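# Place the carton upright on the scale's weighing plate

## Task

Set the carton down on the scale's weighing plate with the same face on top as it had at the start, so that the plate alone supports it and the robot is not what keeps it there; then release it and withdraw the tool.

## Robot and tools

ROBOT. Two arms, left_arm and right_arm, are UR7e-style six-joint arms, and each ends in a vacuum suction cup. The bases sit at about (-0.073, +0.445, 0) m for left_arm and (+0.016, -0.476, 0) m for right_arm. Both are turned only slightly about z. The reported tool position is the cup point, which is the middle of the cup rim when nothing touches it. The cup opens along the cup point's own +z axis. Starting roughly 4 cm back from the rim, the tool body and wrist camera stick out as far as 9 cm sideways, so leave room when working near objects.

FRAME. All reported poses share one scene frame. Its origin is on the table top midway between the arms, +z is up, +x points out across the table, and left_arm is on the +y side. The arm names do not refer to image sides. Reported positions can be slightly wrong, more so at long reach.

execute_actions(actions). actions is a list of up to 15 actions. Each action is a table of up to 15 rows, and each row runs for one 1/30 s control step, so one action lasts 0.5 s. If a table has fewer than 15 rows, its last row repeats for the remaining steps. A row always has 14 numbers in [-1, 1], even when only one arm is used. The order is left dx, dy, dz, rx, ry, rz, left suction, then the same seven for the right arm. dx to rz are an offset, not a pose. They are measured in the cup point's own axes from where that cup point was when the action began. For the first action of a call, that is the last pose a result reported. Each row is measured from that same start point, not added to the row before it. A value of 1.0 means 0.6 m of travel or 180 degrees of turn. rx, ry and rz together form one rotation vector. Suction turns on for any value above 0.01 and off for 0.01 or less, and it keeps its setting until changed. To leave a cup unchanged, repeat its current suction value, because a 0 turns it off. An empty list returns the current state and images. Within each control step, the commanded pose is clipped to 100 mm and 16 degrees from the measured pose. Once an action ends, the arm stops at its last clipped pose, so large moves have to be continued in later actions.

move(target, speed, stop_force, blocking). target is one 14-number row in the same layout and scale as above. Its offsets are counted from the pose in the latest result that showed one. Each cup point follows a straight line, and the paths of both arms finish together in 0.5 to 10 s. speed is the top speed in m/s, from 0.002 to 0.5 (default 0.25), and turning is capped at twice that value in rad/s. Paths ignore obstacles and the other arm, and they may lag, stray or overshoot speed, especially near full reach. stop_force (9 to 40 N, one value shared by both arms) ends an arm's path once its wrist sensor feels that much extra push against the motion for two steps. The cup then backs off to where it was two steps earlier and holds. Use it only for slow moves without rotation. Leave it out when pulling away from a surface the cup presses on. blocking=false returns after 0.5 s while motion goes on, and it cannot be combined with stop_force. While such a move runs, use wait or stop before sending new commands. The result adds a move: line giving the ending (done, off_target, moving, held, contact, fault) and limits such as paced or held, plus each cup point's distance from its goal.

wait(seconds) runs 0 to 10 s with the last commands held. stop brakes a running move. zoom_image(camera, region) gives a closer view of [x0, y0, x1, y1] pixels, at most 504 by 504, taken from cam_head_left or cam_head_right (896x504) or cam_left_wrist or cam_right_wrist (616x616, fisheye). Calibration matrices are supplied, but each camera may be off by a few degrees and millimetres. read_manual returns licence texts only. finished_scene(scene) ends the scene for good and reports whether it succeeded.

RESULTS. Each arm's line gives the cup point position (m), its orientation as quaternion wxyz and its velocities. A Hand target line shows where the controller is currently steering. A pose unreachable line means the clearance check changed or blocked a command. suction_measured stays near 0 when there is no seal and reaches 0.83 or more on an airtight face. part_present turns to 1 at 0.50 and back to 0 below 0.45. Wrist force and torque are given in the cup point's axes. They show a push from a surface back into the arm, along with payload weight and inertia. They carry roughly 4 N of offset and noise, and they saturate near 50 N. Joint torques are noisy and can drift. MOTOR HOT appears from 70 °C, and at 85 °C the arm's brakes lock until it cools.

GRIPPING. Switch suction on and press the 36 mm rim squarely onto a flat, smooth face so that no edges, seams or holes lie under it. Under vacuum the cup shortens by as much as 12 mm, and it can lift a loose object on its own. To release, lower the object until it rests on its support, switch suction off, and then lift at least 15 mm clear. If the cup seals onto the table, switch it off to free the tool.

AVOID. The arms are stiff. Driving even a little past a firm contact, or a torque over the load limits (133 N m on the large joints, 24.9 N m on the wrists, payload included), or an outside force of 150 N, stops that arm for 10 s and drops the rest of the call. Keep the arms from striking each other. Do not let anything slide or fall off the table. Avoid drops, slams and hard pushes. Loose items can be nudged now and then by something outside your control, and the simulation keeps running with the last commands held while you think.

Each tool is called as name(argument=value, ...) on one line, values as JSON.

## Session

execute_actions(actions=[])

Scene clock: 0.00 s.
left_arm: end_effector_position=(+0.3548, +0.4211, +0.4101) suction_measured=0.00 part_present=0 end_effector_quat_wxyz=(+0.001, +0.028, +1.000, -0.001) end_effector_velocity=(+0.000, +0.000, -0.000) end_effector_angular_velocity=(-0.000, +0.001, -0.001) | right_arm: end_effector_position=(+0.4427, -0.4235, +0.4093) suction_measured=0.00 part_present=0 end_effector_quat_wxyz=(+0.001, -0.062, +0.998, +0.001) end_effector_velocity=(+0.000, +0.000, -0.000) end_effector_angular_velocity=(-0.000, +0.000, -0.002)
Joint positions: left_arm=[-0.315 -1.747  1.517 -1.343 -1.572  1.256] | right_arm=[ 3.459 -1.396 -1.517 -1.797  1.571  1.886]
Joint velocities: left_arm=[ 0.001  0.001 -0.001  0.001 -0.001  0.002] | right_arm=[ 0.    -0.     0.    -0.    -0.     0.002]
Joint torques (N m, as the arm reports them, + toward a larger angle): no reading
Wrist force (N, on the end effector, along its own x y z axes, offset not removed): no reading
Wrist torque (N m, same axes, about the end effector's origin, offset not removed): no reading
Hand target (left_arm): +0.355, +0.421, +0.410; +0.001, +0.028, +1.000, -0.001
Hand target (right_arm): +0.443, -0.424, +0.409; +0.001, -0.062, +0.998, +0.001
camera_calibration (this result's frames):
cam_left_wrist: T_world_to_cam=[[-0.109052, -0.993971, -0.0113549, 0.46856], [-0.867309, 0.0895614, 0.489647, 0.090572], [-0.485679, 0.063245, -0.871847, 0.568847], [0, 0, 0, 1]] pos_world=[0.405928, 0.421647, 0.456919]

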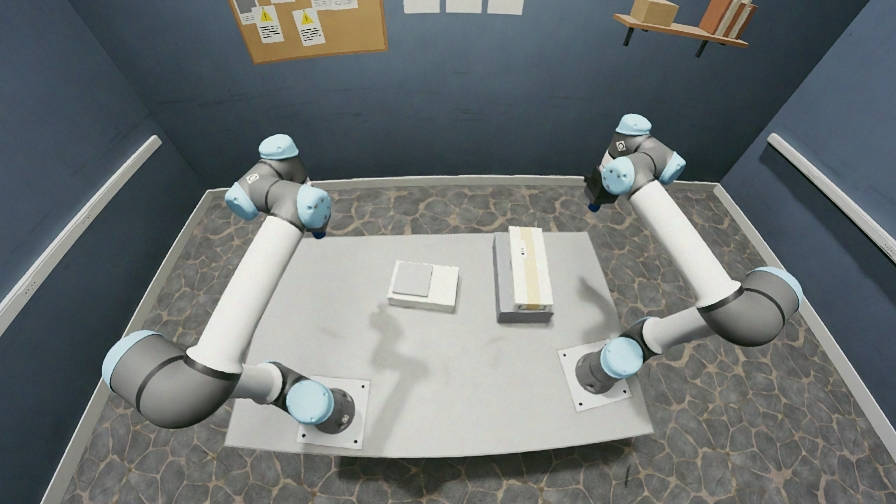

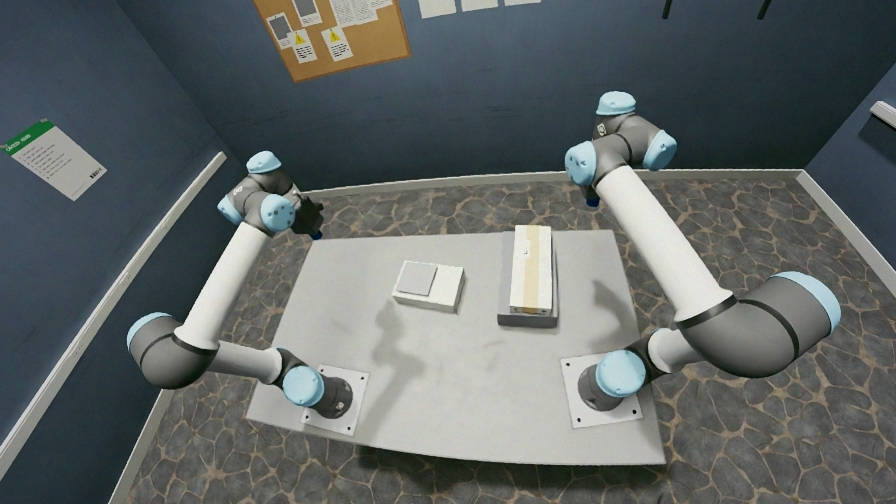

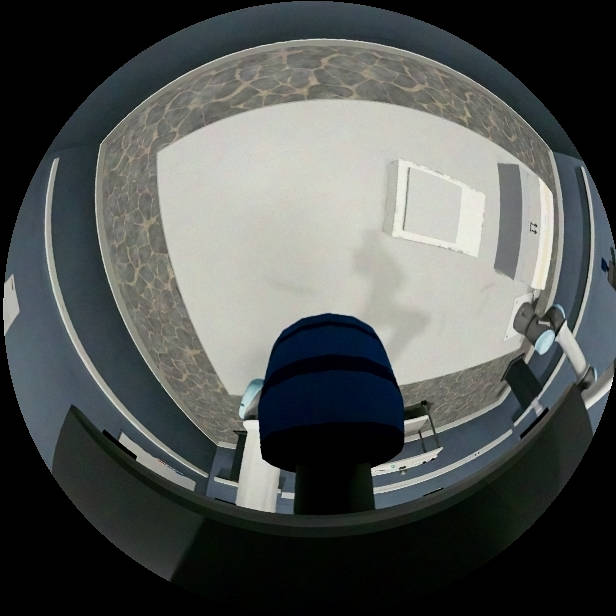

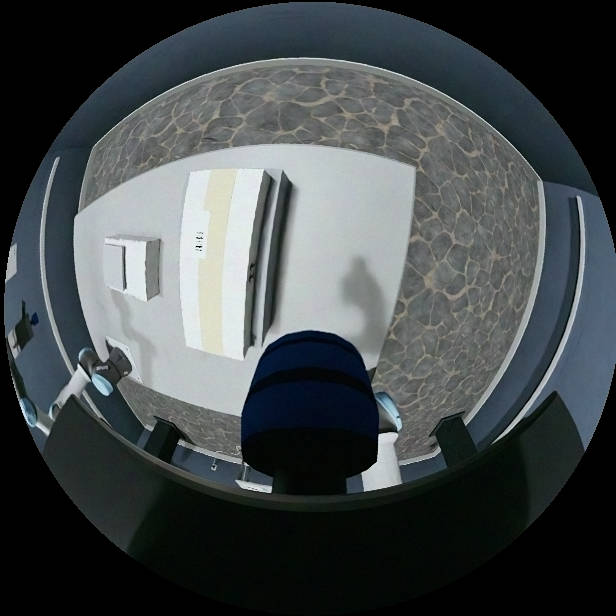

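zoom_image(camera="cam_right_wrist", region=[80, 140, 320, 380])

zoom_image(camera="cam_left_wrist", region=[340, 120, 580, 320])

zoom_image(camera="cam_head_left", region=[360, 210, 580, 340])

zoom_image(camera="cam_head_right", region=[360, 210, 580, 340])

Region (80, 140, 320, 380) of cam_right_wrist's 616x616 image, scaled by 2.100, with more detail than that image has.

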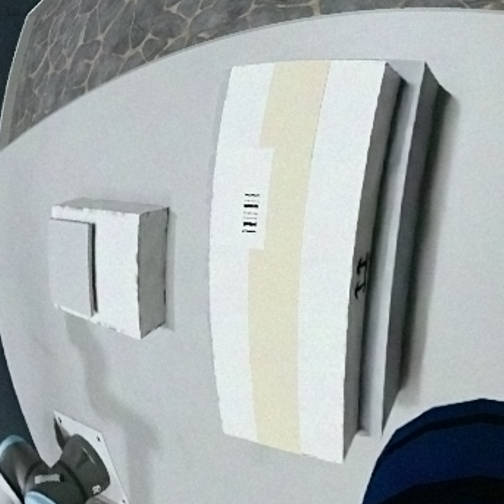

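Region (340, 120, 580, 320) of cam_left_wrist's 616x616 image, scaled by 2.100, with more detail than that image has.

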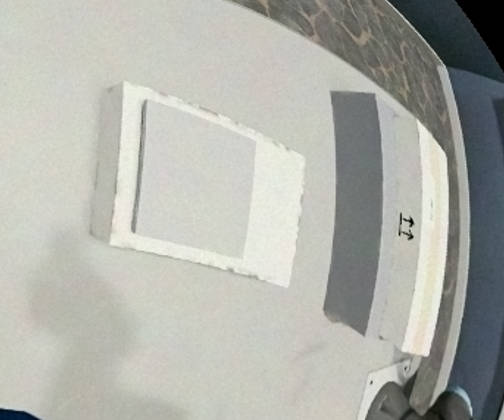

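Region (360, 210, 580, 340) of cam_head_left's 896x504 image, scaled by 2.291, with more detail than that image has; it fills the top 298 rows of this view, and the rest is white.

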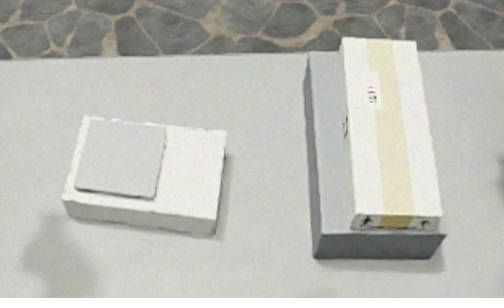

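Region (360, 210, 580, 340) of cam_head_right's 896x504 image, scaled by 2.291, with more detail than that image has; it fills the top 298 rows of this view, and the rest is white.

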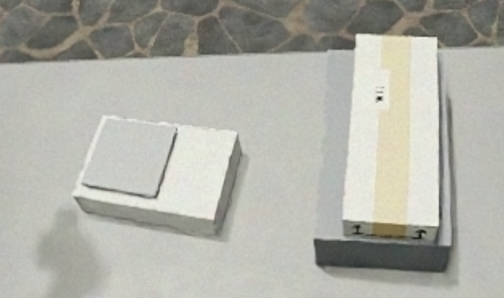

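move(target=[0,0,0,0,0,0,0,0.1902,0.3152,0.388,0,0,0,0], speed=0.3)

Scene clock: 5.10 s.
left_arm: end_effector_position=(+0.3548, +0.4211, +0.4101) suction_measured=0.00 part_present=0 end_effector_quat_wxyz=(+0.001, +0.028, +1.000, -0.001) end_effector_velocity=(+0.000, -0.000, +0.001) end_effector_angular_velocity=(-0.000, -0.002, -0.001) | right_arm: end_effector_position=(+0.3061, -0.2496, +0.1766) suction_measured=0.00 part_present=0 end_effector_quat_wxyz=(+0.000, -0.062, +0.998, +0.001) end_effector_velocity=(-0.000, +0.001, -0.001) end_effector_angular_velocity=(+0.000, -0.002, +0.000)
Joint positions: left_arm=[-0.315 -1.747  1.517 -1.343 -1.572  1.256] | right_arm=[ 4.055 -1.268 -2.215 -1.228  1.571  2.482]
Joint velocities: left_arm=[-0.    -0.    -0.002  0.     0.001  0.001] | right_arm=[ 0.004 -0.002 -0.002  0.005 -0.001  0.003]
Joint torques (N m, as the arm reports them, + toward a larger angle): left_arm=[  0.98 -16.48 -23.17  -2.35   0.2    0.03] | right_arm=[11.04  4.26  9.84  3.58 -2.91  1.41]
Wrist force (N, on the end effector, along its own x y z axes, offset not removed): left_arm=[2.1 2.6 -3.7] | right_arm=[1.9 1.8 1.3]
Wrist torque (N m, same axes, about the end effector's origin, offset not removed): left_arm=[0.32 -0.37 0.14] | right_arm=[0.34 -0.30 0.10]
Hand target (left_arm): +0.355, +0.421, +0.410; +0.001, +0.028, +1.000, -0.001
Hand target (right_arm): +0.306, -0.250, +0.176; +0.000, -0.062, +0.998, +0.001
Off the commanded pose (left_arm): 0.000 m, 0 deg.
Off the commanded pose (right_arm): 0.000 m, 0 deg.
move: done
camera_calibration (this result's frames):
cam_left_wrist: T_world_to_cam=[[-0.109052, -0.993971, -0.011355, 0.46856], [-0.867309, 0.0895613, 0.489647, 0.0905721], [-0.485678, 0.0632451, -0.871847, 0.568847], [0, 0, 0, 1]] pos_world=[0.405928, 0.421647, 0.456919]
cam_right_wrist: T_world_to_cam=[[0.124688, -0.991595, -0.0345379, -0.277215], [-0.902866, -0.127828, 0.41048, 0.19518], [-0.411445, -0.0199987, -0.911215, 0.350458], [0, 0, 0, 1]] pos_world=[0.354981, -0.242927, 0.229651]

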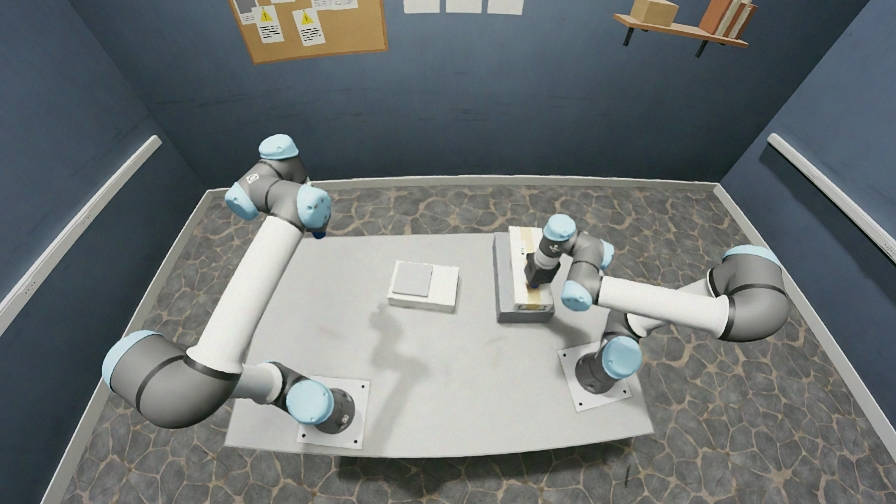

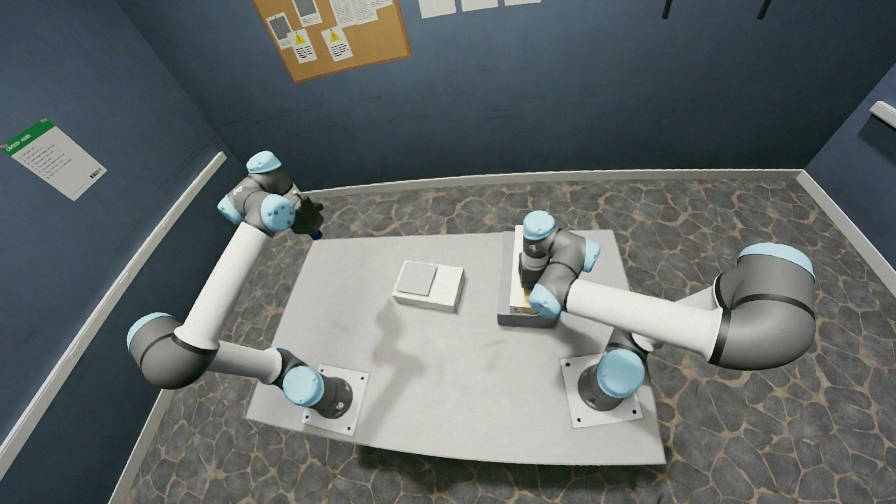

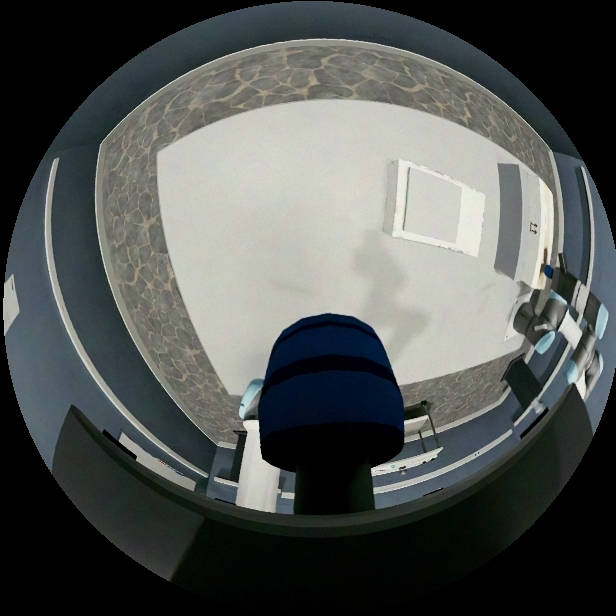

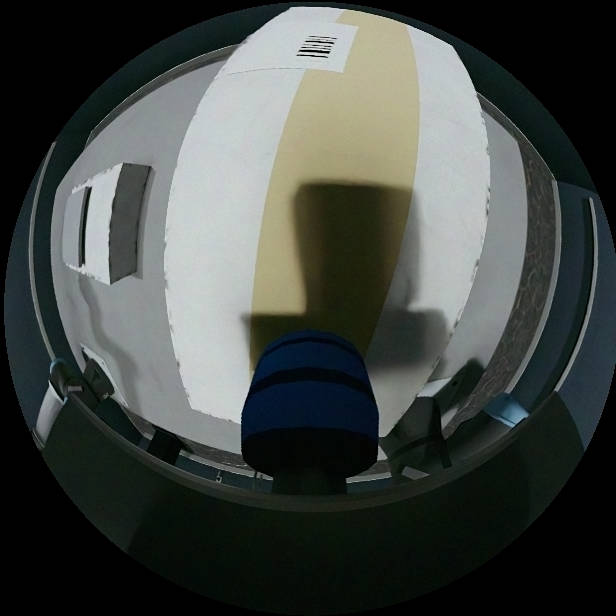

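move(target=[0,0,0,0,0,0,0,0,0,0.039,0,0,0,1], speed=0.035)

wait(seconds=0.5)

Scene clock: 6.27 s.
left_arm: end_effector_position=(+0.3548, +0.4211, +0.4101) suction_measured=0.00 part_present=0 end_effector_quat_wxyz=(+0.001, +0.028, +1.000, -0.001) end_effector_velocity=(+0.000, -0.000, +0.000) end_effector_angular_velocity=(+0.001, -0.001, -0.001) | right_arm: end_effector_position=(+0.3061, -0.2496, +0.1533) suction_measured=0.96 part_present=1 end_effector_quat_wxyz=(+0.000, -0.062, +0.998, +0.001) end_effector_velocity=(+0.000, +0.000, -0.001) end_effector_angular_velocity=(+0.001, -0.000, +0.000)
Joint positions: left_arm=[-0.315 -1.747  1.517 -1.343 -1.572  1.256] | right_arm=[ 4.055 -1.293 -2.261 -1.156  1.571  2.482]
Joint velocities: left_arm=[-0.    -0.    -0.    -0.     0.001  0.   ] | right_arm=[ 0.    -0.002 -0.003  0.006  0.    -0.   ]
Joint torques (N m, as the arm reports them, + toward a larger angle): left_arm=[  2.07 -16.47 -22.5   -2.1    0.55   0.14] | right_arm=[-11.74   9.66  17.32   5.09   0.41  -1.4 ]
Wrist force (N, on the end effector, along its own x y z axes, offset not removed): left_arm=[-0.5 1.6 -0.8] | right_arm=[1.5 -0.9 19.4]
Wrist torque (N m, same axes, about the end effector's origin, offset not removed): left_arm=[0.24 0.16 0.25] | right_arm=[-0.11 -0.11 0.18]
Hand target (left_arm): +0.355, +0.421, +0.410; +0.001, +0.028, +1.000, -0.001
Hand target (right_arm): +0.306, -0.250, +0.153; +0.000, -0.062, +0.998, +0.001
Off the commanded pose (left_arm): 0.000 m, 0 deg.
Off the commanded pose (right_arm): 0.000 m, 0 deg.
move: done
camera_calibration (this result's frames):
cam_left_wrist: T_world_to_cam=[[-0.109052, -0.993971, -0.0113548, 0.46856], [-0.867309, 0.0895615, 0.489647, 0.090572], [-0.485678, 0.063245, -0.871847, 0.568847], [0, 0, 0, 1]] pos_world=[0.405928, 0.421647, 0.456919]
cam_right_wrist: T_world_to_cam=[[0.1247, -0.991595, -0.0344734, -0.278038], [-0.902889, -0.127814, 0.410433, 0.204759], [-0.411389, -0.0200555, -0.911239, 0.329235], [0, 0, 0, 1]] pos_world=[0.35499, -0.242927, 0.206387]

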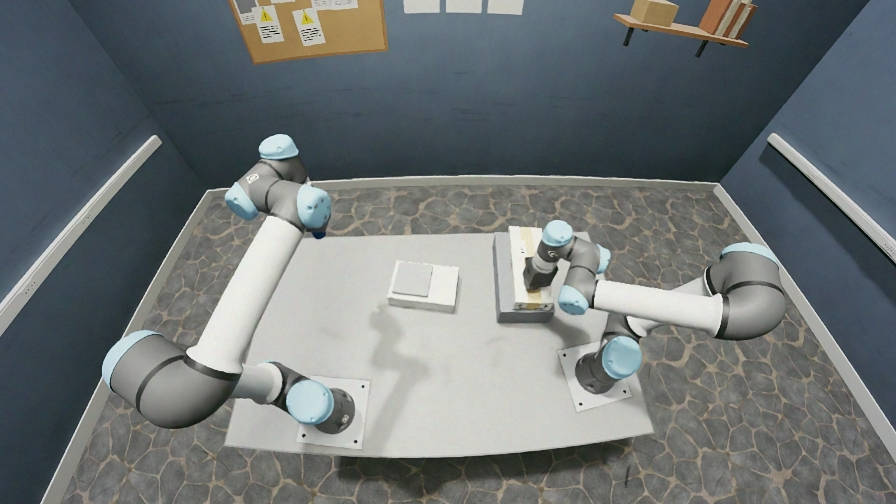

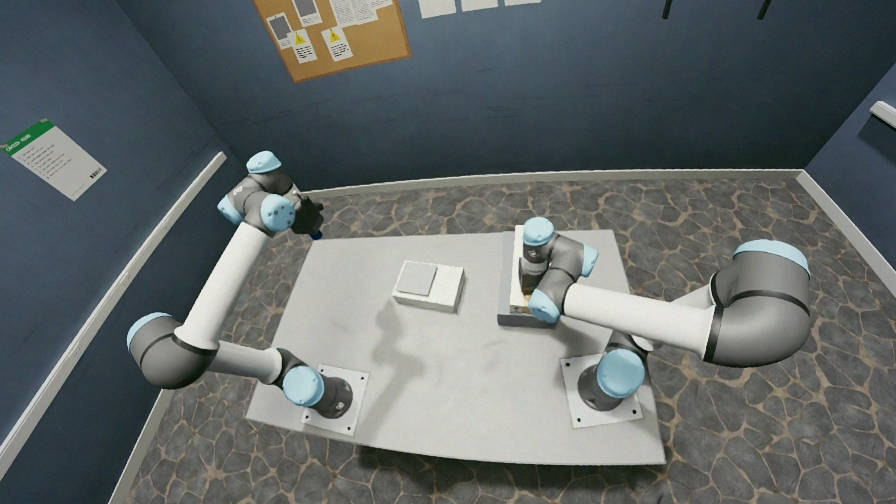

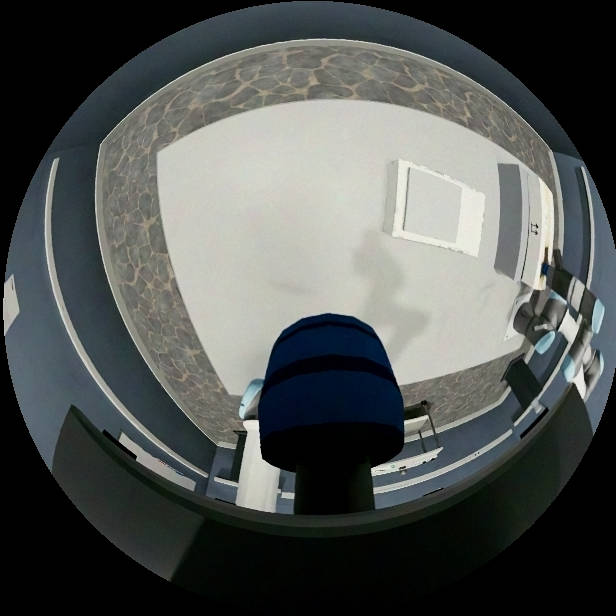

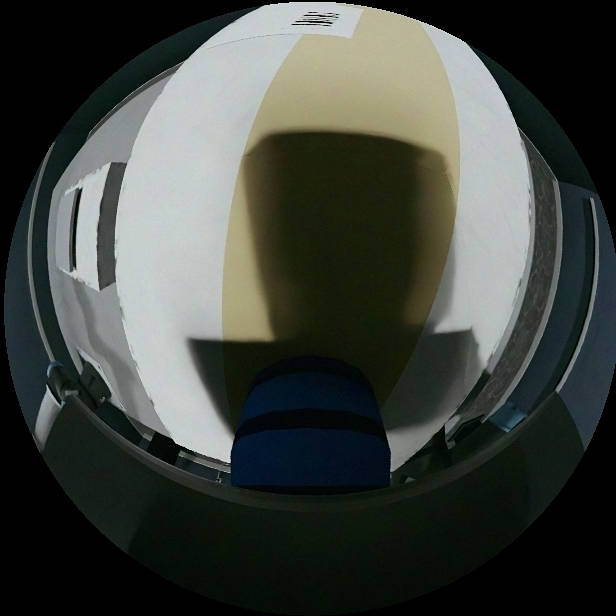

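Scene clock: 6.77 s.
left_arm: end_effector_position=(+0.3548, +0.4211, +0.4101) suction_measured=0.00 part_present=0 end_effector_quat_wxyz=(+0.001, +0.028, +1.000, -0.001) end_effector_velocity=(-0.000, +0.000, +0.000) end_effector_angular_velocity=(+0.001, -0.000, +0.000) | right_arm: end_effector_position=(+0.3061, -0.2496, +0.1532) suction_measured=0.99 part_present=1 end_effector_quat_wxyz=(+0.000, -0.062, +0.998, +0.001) end_effector_velocity=(-0.000, +0.000, +0.000) end_effector_angular_velocity=(+0.000, +0.000, -0.002)
Joint positions: left_arm=[-0.315 -1.747  1.517 -1.343 -1.572  1.256] | right_arm=[ 4.055 -1.293 -2.262 -1.155  1.571  2.482]
Joint velocities: left_arm=[-0.    -0.001  0.     0.001  0.001 -0.001] | right_arm=[ 0.     0.     0.    -0.     0.     0.002]
Joint torques (N m, as the arm reports them, + toward a larger angle): left_arm=[  1.65 -16.49 -23.43  -2.31   0.52   0.17] | right_arm=[-11.05  10.02  17.6    5.09   2.58  -1.46]
Wrist force (N, on the end effector, along its own x y z axes, offset not removed): left_arm=[-3.2 0.2 -0.1] | right_arm=[0.6 -0.9 18.6]
Wrist torque (N m, same axes, about the end effector's origin, offset not removed): left_arm=[0.01 0.48 0.05] | right_arm=[-0.06 0.10 0.04]
Hand target (left_arm): +0.355, +0.421, +0.410; +0.001, +0.028, +1.000, -0.001
Hand target (right_arm): +0.306, -0.250, +0.153; +0.000, -0.062, +0.998, +0.001
Off the commanded pose (left_arm): 0.000 m, 0 deg.
Off the commanded pose (right_arm): 0.000 m, 0 deg.
wait: 0.50 s; at rest by 0.17 s
camera_calibration (this result's frames):
cam_left_wrist: T_world_to_cam=[[-0.109052, -0.993971, -0.0113549, 0.46856], [-0.867309, 0.0895615, 0.489647, 0.090572], [-0.485679, 0.0632451, -0.871847, 0.568847], [0, 0, 0, 1]] pos_world=[0.405928, 0.421647, 0.456919]
cam_right_wrist: T_world_to_cam=[[0.124688, -0.991595, -0.0345248, -0.278023], [-0.902872, -0.127823, 0.410468, 0.204797], [-0.411431, -0.0200089, -0.911221, 0.329127], [0, 0, 0, 1]] pos_world=[0.354985, -0.242923, 0.206246]

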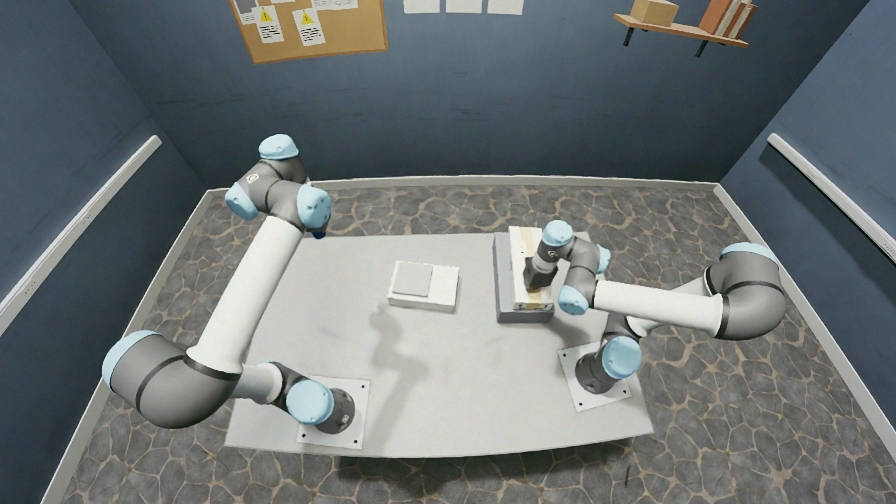

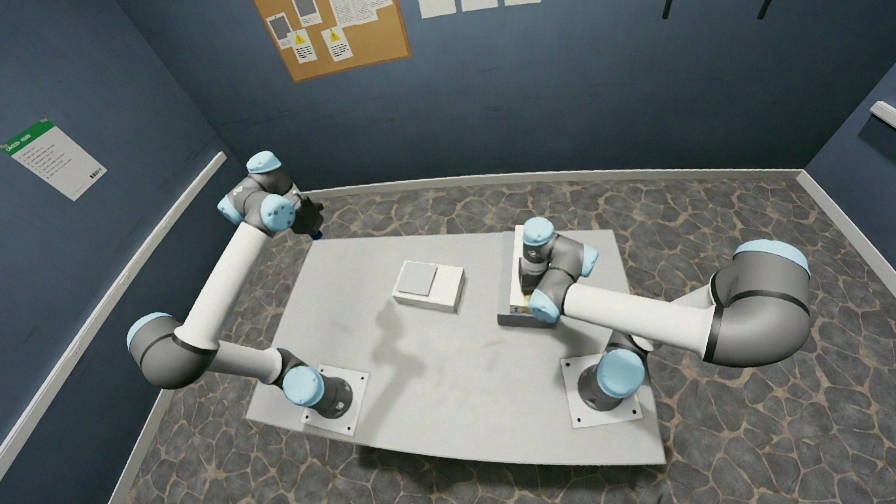

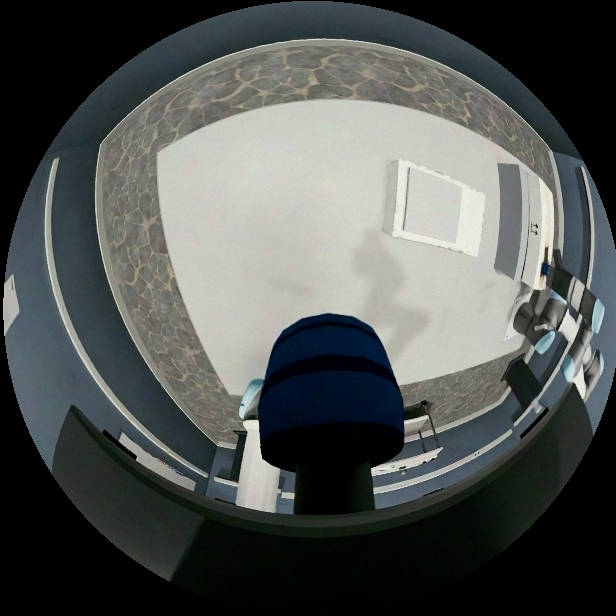

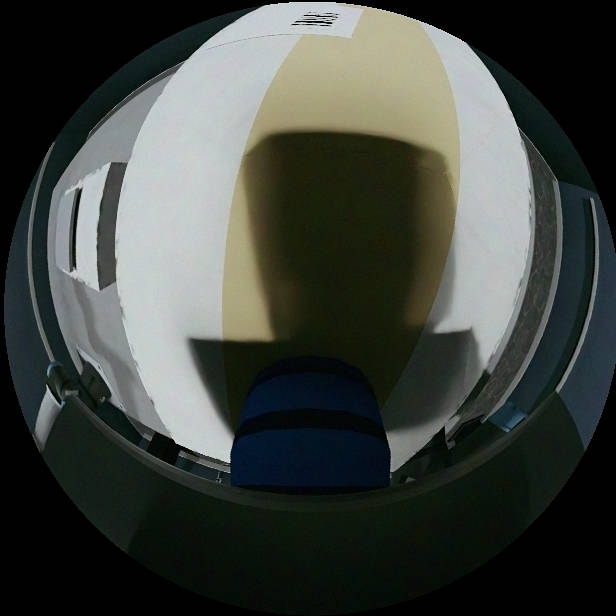

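move(target=[0,0,0,0,0,0,0,0,0,-0.05,0,0,0,1], speed=0.05)

zoom_image(camera="cam_left_wrist", region=[470, 150, 590, 310])

Scene clock: 7.87 s.
left_arm: end_effector_position=(+0.3548, +0.4211, +0.4101) suction_measured=0.00 part_present=0 end_effector_quat_wxyz=(+0.001, +0.028, +1.000, -0.001) end_effector_velocity=(-0.000, -0.000, +0.000) end_effector_angular_velocity=(-0.000, +0.001, -0.001) | right_arm: end_effector_position=(+0.3061, -0.2497, +0.1831) suction_measured=0.99 part_present=1 end_effector_quat_wxyz=(+0.000, -0.062, +0.998, +0.001) end_effector_velocity=(-0.000, +0.000, +0.001) end_effector_angular_velocity=(-0.000, +0.000, +0.001)
Joint positions: left_arm=[-0.315 -1.747  1.517 -1.343 -1.572  1.256] | right_arm=[ 4.055 -1.261 -2.201 -1.248  1.572  2.482]
Joint velocities: left_arm=[-0.     0.    -0.001  0.001 -0.001  0.001] | right_arm=[ 0.     0.001  0.003 -0.005  0.    -0.001]
Joint torques (N m, as the arm reports them, + toward a larger angle): left_arm=[  1.66 -16.19 -22.7   -2.43   0.25  -0.03] | right_arm=[-2.84 23.3  42.88  2.62  1.93  0.84]
Wrist force (N, on the end effector, along its own x y z axes, offset not removed): left_arm=[1.6 0.6 -1.5] | right_arm=[2.8 0.4 16.9]
Wrist torque (N m, same axes, about the end effector's origin, offset not removed): left_arm=[-0.18 -0.36 -0.05] | right_arm=[0.06 -0.19 0.11]
Hand target (left_arm): +0.355, +0.421, +0.410; +0.001, +0.028, +1.000, -0.001
Hand target (right_arm): +0.306, -0.250, +0.183; +0.000, -0.062, +0.998, +0.001
Off the commanded pose (left_arm): 0.000 m, 0 deg.
Off the commanded pose (right_arm): 0.000 m, 0 deg.
move: done
camera_calibration (this result's frames):
cam_left_wrist: T_world_to_cam=[[-0.109052, -0.993971, -0.0113549, 0.46856], [-0.867309, 0.0895615, 0.489647, 0.090572], [-0.485679, 0.0632451, -0.871847, 0.568847], [0, 0, 0, 1]] pos_world=[0.405928, 0.421647, 0.456919]
cam_right_wrist: T_world_to_cam=[[0.124688, -0.991595, -0.0345433, -0.277017], [-0.902865, -0.12783, 0.41048, 0.192538], [-0.411446, -0.0199939, -0.911215, 0.35635], [0, 0, 0, 1]] pos_world=[0.354996, -0.242951, 0.23611]

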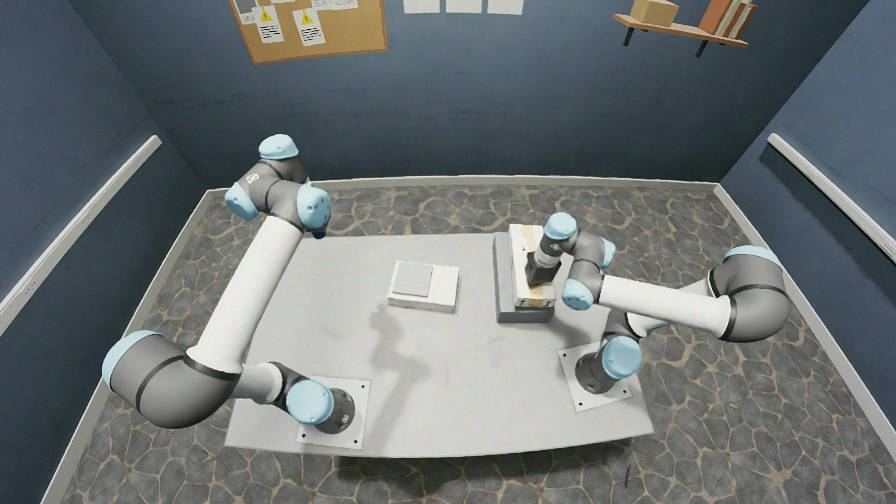

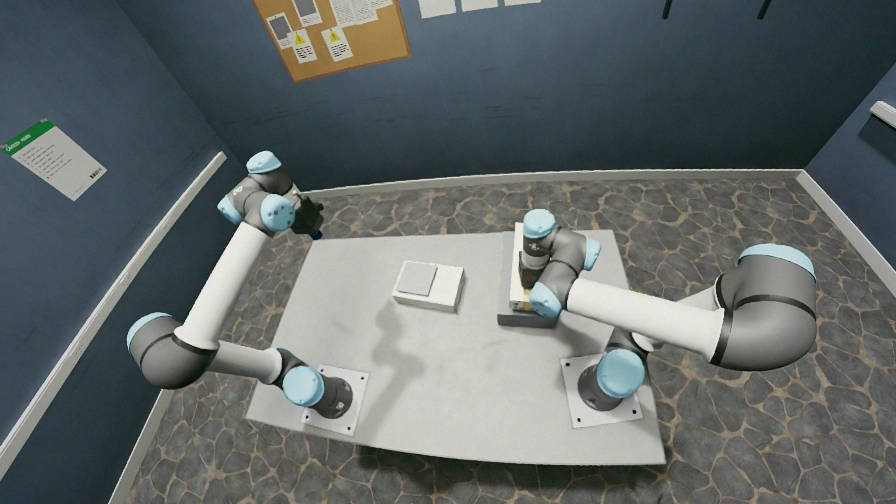

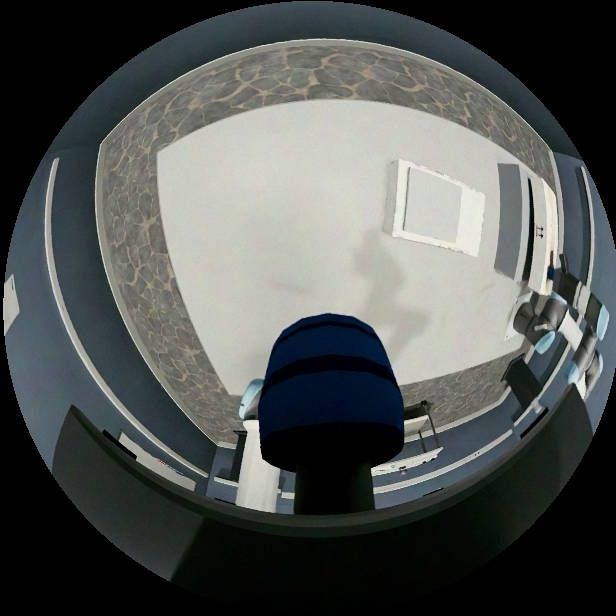

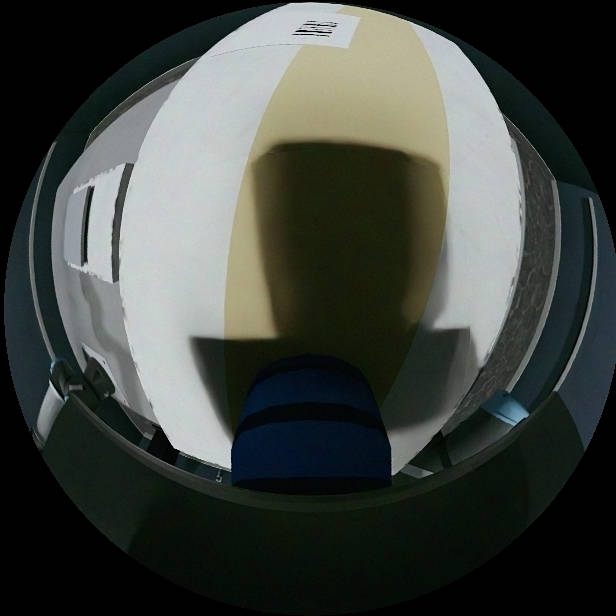

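Region (470, 150, 590, 310) of cam_left_wrist's 616x616 image, scaled by 3.150, with more detail than that image has; it fills the left 378 columns of this view, and the rest is white.

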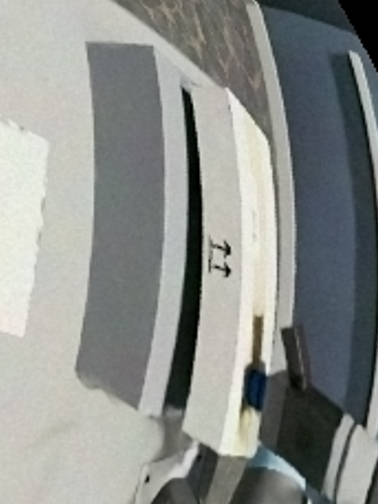

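move(target=[0,0,0,0,0,0,0,-0.225,0.6868,0.025,0,0,0.028,1], speed=0.2)

zoom_image(camera="cam_left_wrist", region=[340, 60, 540, 280])

zoom_image(camera="cam_head_left", region=[350, 200, 480, 320])

Scene clock: 11.40 s.
left_arm: end_effector_position=(+0.3548, +0.4211, +0.4101) suction_measured=0.00 part_present=0 end_effector_quat_wxyz=(+0.001, +0.028, +1.000, -0.001) end_effector_velocity=(+0.000, +0.000, -0.001) end_effector_angular_velocity=(+0.001, +0.001, -0.000) | right_arm: end_effector_position=(+0.3896, +0.1757, +0.1679) suction_measured=0.99 part_present=1 end_effector_quat_wxyz=(+0.000, -0.018, +1.000, +0.001) end_effector_velocity=(+0.000, +0.001, -0.000) end_effector_angular_velocity=(-0.002, +0.001, -0.001)
Joint positions: left_arm=[-0.315 -1.747  1.517 -1.343 -1.572  1.256] | right_arm=[ 4.25  -2.212 -1.122 -1.377  1.571  2.765]
Joint velocities: left_arm=[0.    0.    0.001 0.    0.001 0.   ] | right_arm=[ 0.    -0.005  0.008 -0.005  0.001  0.001]
Joint torques (N m, as the arm reports them, + toward a larger angle): left_arm=[  0.8  -15.78 -23.23  -2.23   0.58   0.17] | right_arm=[11.01 59.42 44.13  2.44  2.37  1.33]
Wrist force (N, on the end effector, along its own x y z axes, offset not removed): left_arm=[-1.7 0.1 -0.2] | right_arm=[-0.7 0.4 17.8]
Wrist torque (N m, same axes, about the end effector's origin, offset not removed): left_arm=[0.08 0.21 0.07] | right_arm=[0.01 0.34 0.11]
Hand target (left_arm): +0.355, +0.421, +0.410; +0.001, +0.028, +1.000, -0.001
Hand target (right_arm): +0.390, +0.176, +0.168; -0.000, -0.018, +1.000, +0.001
Off the commanded pose (left_arm): 0.000 m, 0 deg.
Off the commanded pose (right_arm): 0.001 m, 0 deg.
move: done
camera_calibration (this result's frames):
cam_left_wrist: T_world_to_cam=[[-0.109052, -0.993971, -0.0113549, 0.46856], [-0.867309, 0.0895614, 0.489647, 0.0905719], [-0.485679, 0.063245, -0.871847, 0.568847], [0, 0, 0, 1]] pos_world=[0.405928, 0.421647, 0.456919]
cam_right_wrist: T_world_to_cam=[[0.0370944, -0.998706, -0.0347805, 0.169239], [-0.910422, -0.0481242, 0.410872, 0.317357], [-0.412014, 0.0164239, -0.911029, 0.379176], [0, 0, 0, 1]] pos_world=[0.438877, 0.178065, 0.220934]

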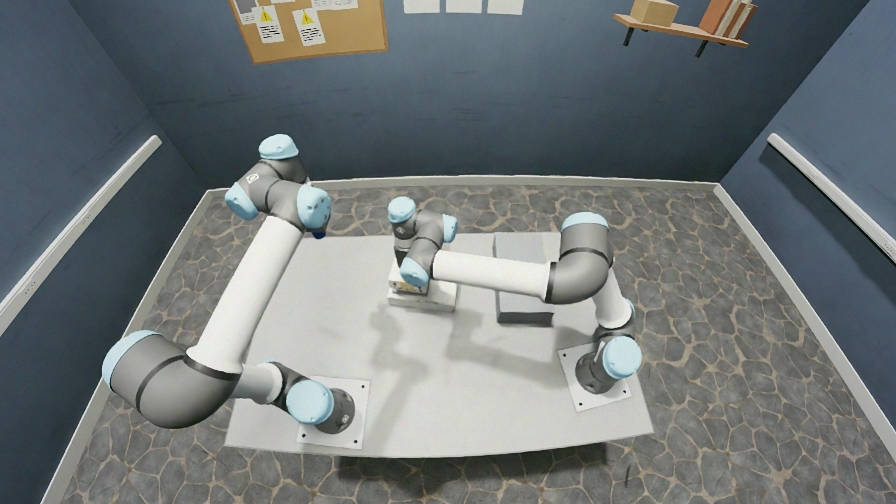

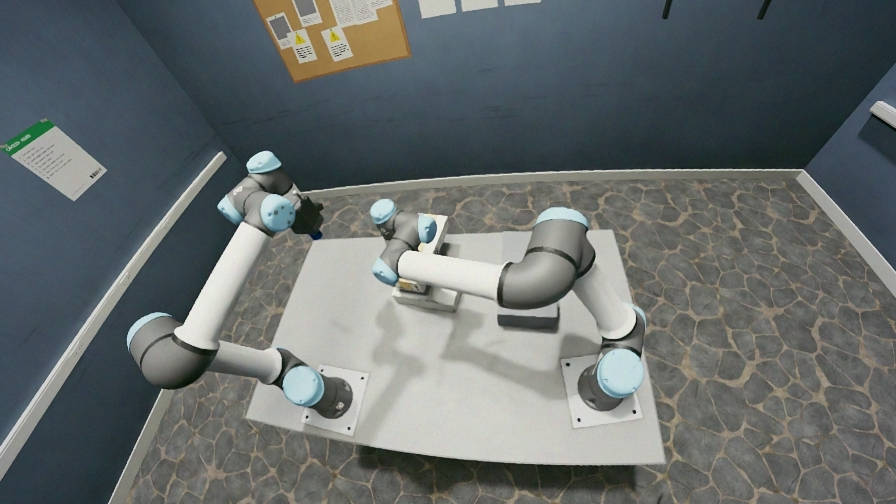

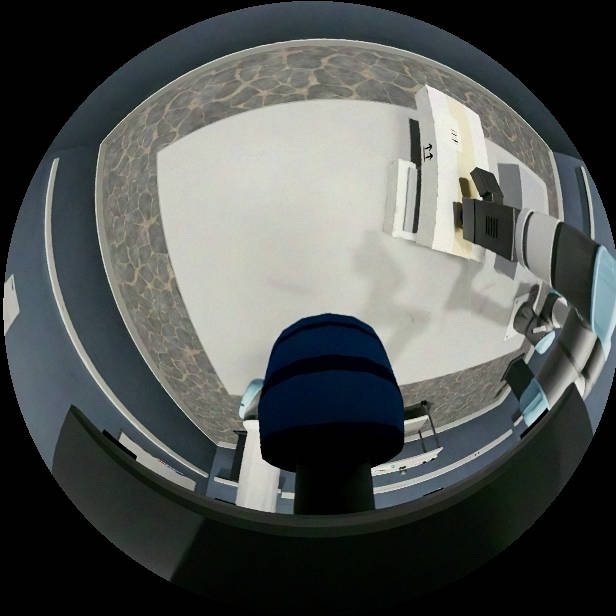

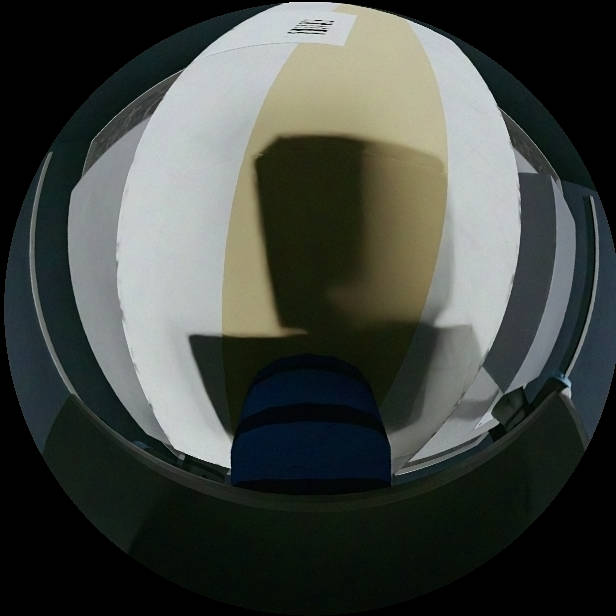

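Region (340, 60, 540, 280) of cam_left_wrist's 616x616 image, scaled by 2.291, with more detail than that image has; it fills the left 458 columns of this view, and the rest is white.

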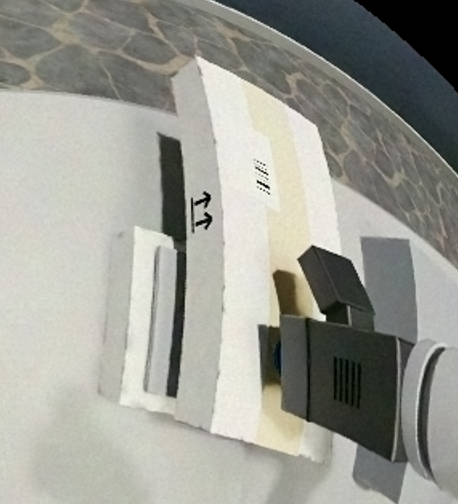

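Region (350, 200, 480, 320) of cam_head_left's 896x504 image, scaled by 3.877, with more detail than that image has; it fills the top 465 rows of this view, and the rest is white.

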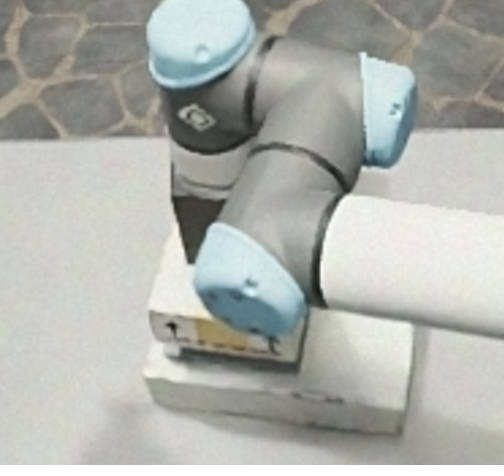

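move(target=[0,0,0,0,0,0,0,0,0,0.043,0,0,0,1], speed=0.04, stop_force=10)

zoom_image(camera="cam_left_wrist", region=[340, 60, 540, 280])

Scene clock: 12.57 s.
left_arm: end_effector_position=(+0.3548, +0.4211, +0.4101) suction_measured=0.00 part_present=0 end_effector_quat_wxyz=(+0.001, +0.028, +1.000, -0.001) end_effector_velocity=(+0.000, -0.000, -0.000) end_effector_angular_velocity=(+0.000, -0.001, +0.001) | right_arm: end_effector_position=(+0.3896, +0.1757, +0.1423) suction_measured=0.99 part_present=1 end_effector_quat_wxyz=(+0.000, -0.018, +1.000, +0.001) end_effector_velocity=(+0.000, -0.000, -0.002) end_effector_angular_velocity=(+0.000, -0.000, -0.003)
Joint positions: left_arm=[-0.315 -1.747  1.517 -1.343 -1.572  1.256] | right_arm=[ 4.25  -2.226 -1.164 -1.32   1.572  2.765]
Joint velocities: left_arm=[-0.     0.     0.    -0.001  0.001 -0.001] | right_arm=[-0.    -0.001 -0.003  0.004 -0.     0.002]
Joint torques (N m, as the arm reports them, + toward a larger angle): left_arm=[  0.54 -15.88 -21.88  -2.44   0.47   0.08] | right_arm=[ 8.84 61.87 19.04  5.09  1.21 -0.52]
Wrist force (N, on the end effector, along its own x y z axes, offset not removed): left_arm=[-1.2 -0.6 -5.4] | right_arm=[1.5 0.6 17.6]
Wrist torque (N m, same axes, about the end effector's origin, offset not removed): left_arm=[-0.06 0.05 -0.01] | right_arm=[0.13 -0.03 0.09]
Hand target (left_arm): +0.355, +0.421, +0.410; +0.001, +0.028, +1.000, -0.001
Hand target (right_arm): +0.390, +0.176, +0.142; +0.000, -0.018, +1.000, +0.001
Off the commanded pose (left_arm): 0.000 m, 0 deg.
Off the commanded pose (right_arm): 0.000 m, 0 deg.
move: done
camera_calibration (this result's frames):
cam_left_wrist: T_world_to_cam=[[-0.109052, -0.993971, -0.011355, 0.46856], [-0.867309, 0.0895614, 0.489647, 0.090572], [-0.485679, 0.0632451, -0.871847, 0.568847], [0, 0, 0, 1]] pos_world=[0.405928, 0.421647, 0.456919]
cam_right_wrist: T_world_to_cam=[[0.0370784, -0.998707, -0.0347846, 0.168368], [-0.910406, -0.0481119, 0.410908, 0.327865], [-0.412051, 0.0164323, -0.911013, 0.355827], [0, 0, 0, 1]] pos_world=[0.438866, 0.178078, 0.195297]

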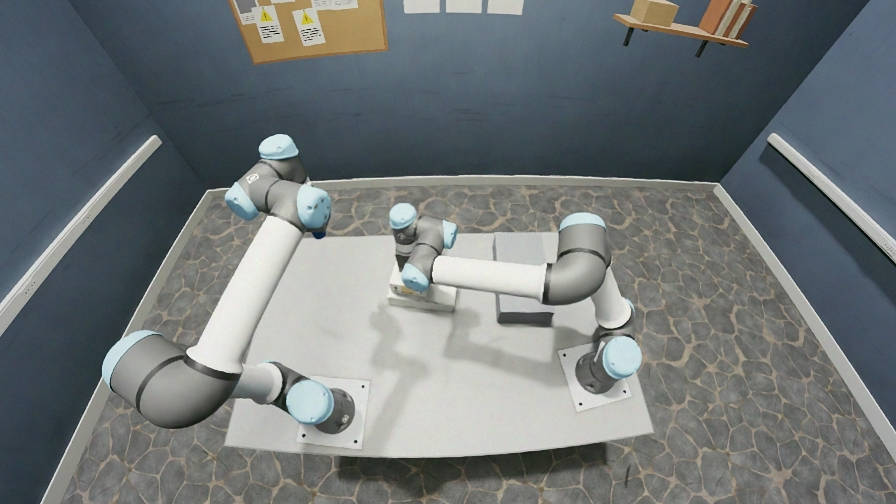

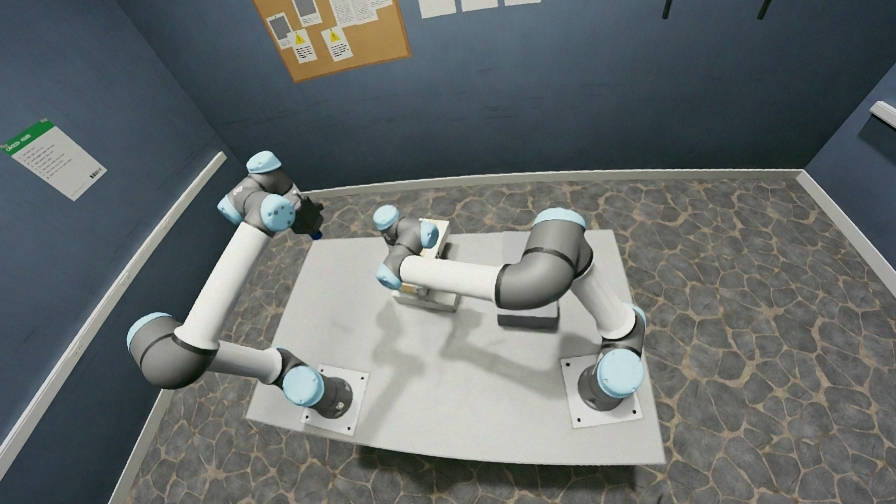

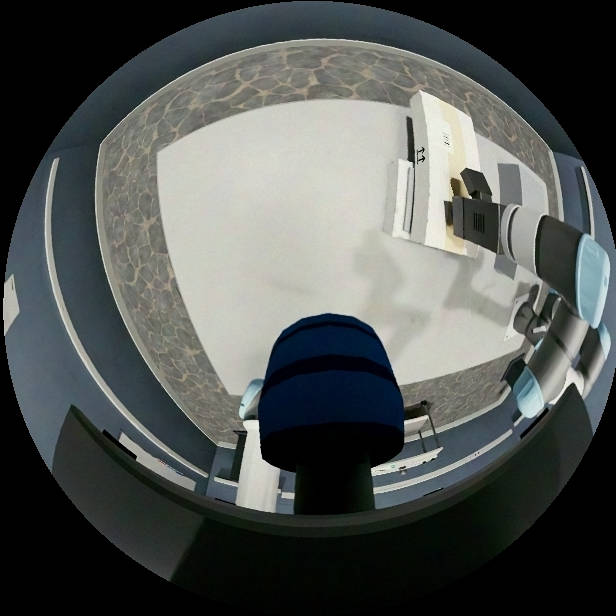

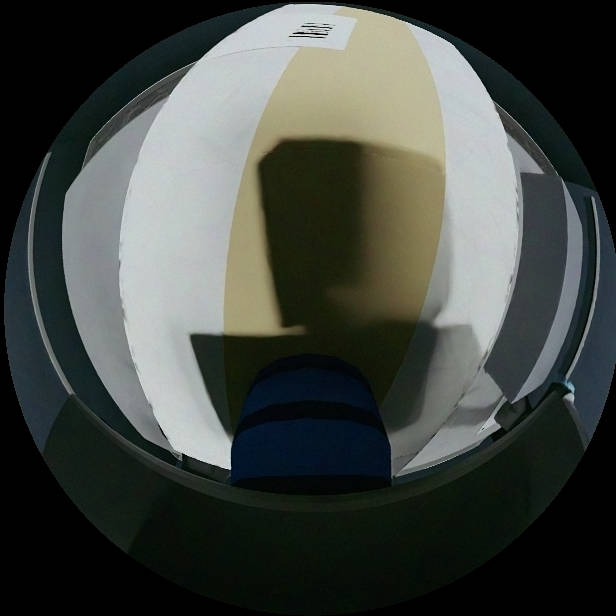

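Region (340, 60, 540, 280) of cam_left_wrist's 616x616 image, scaled by 2.291, with more detail than that image has; it fills the left 458 columns of this view, and the rest is white.

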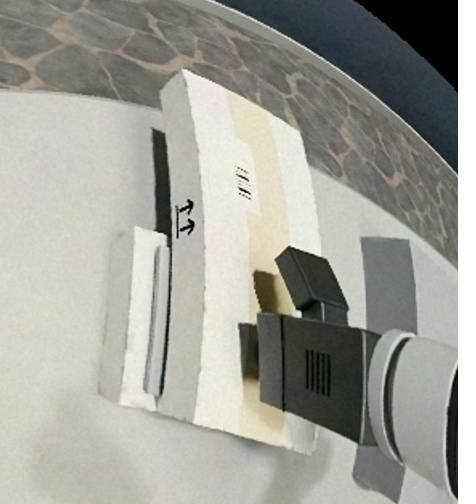

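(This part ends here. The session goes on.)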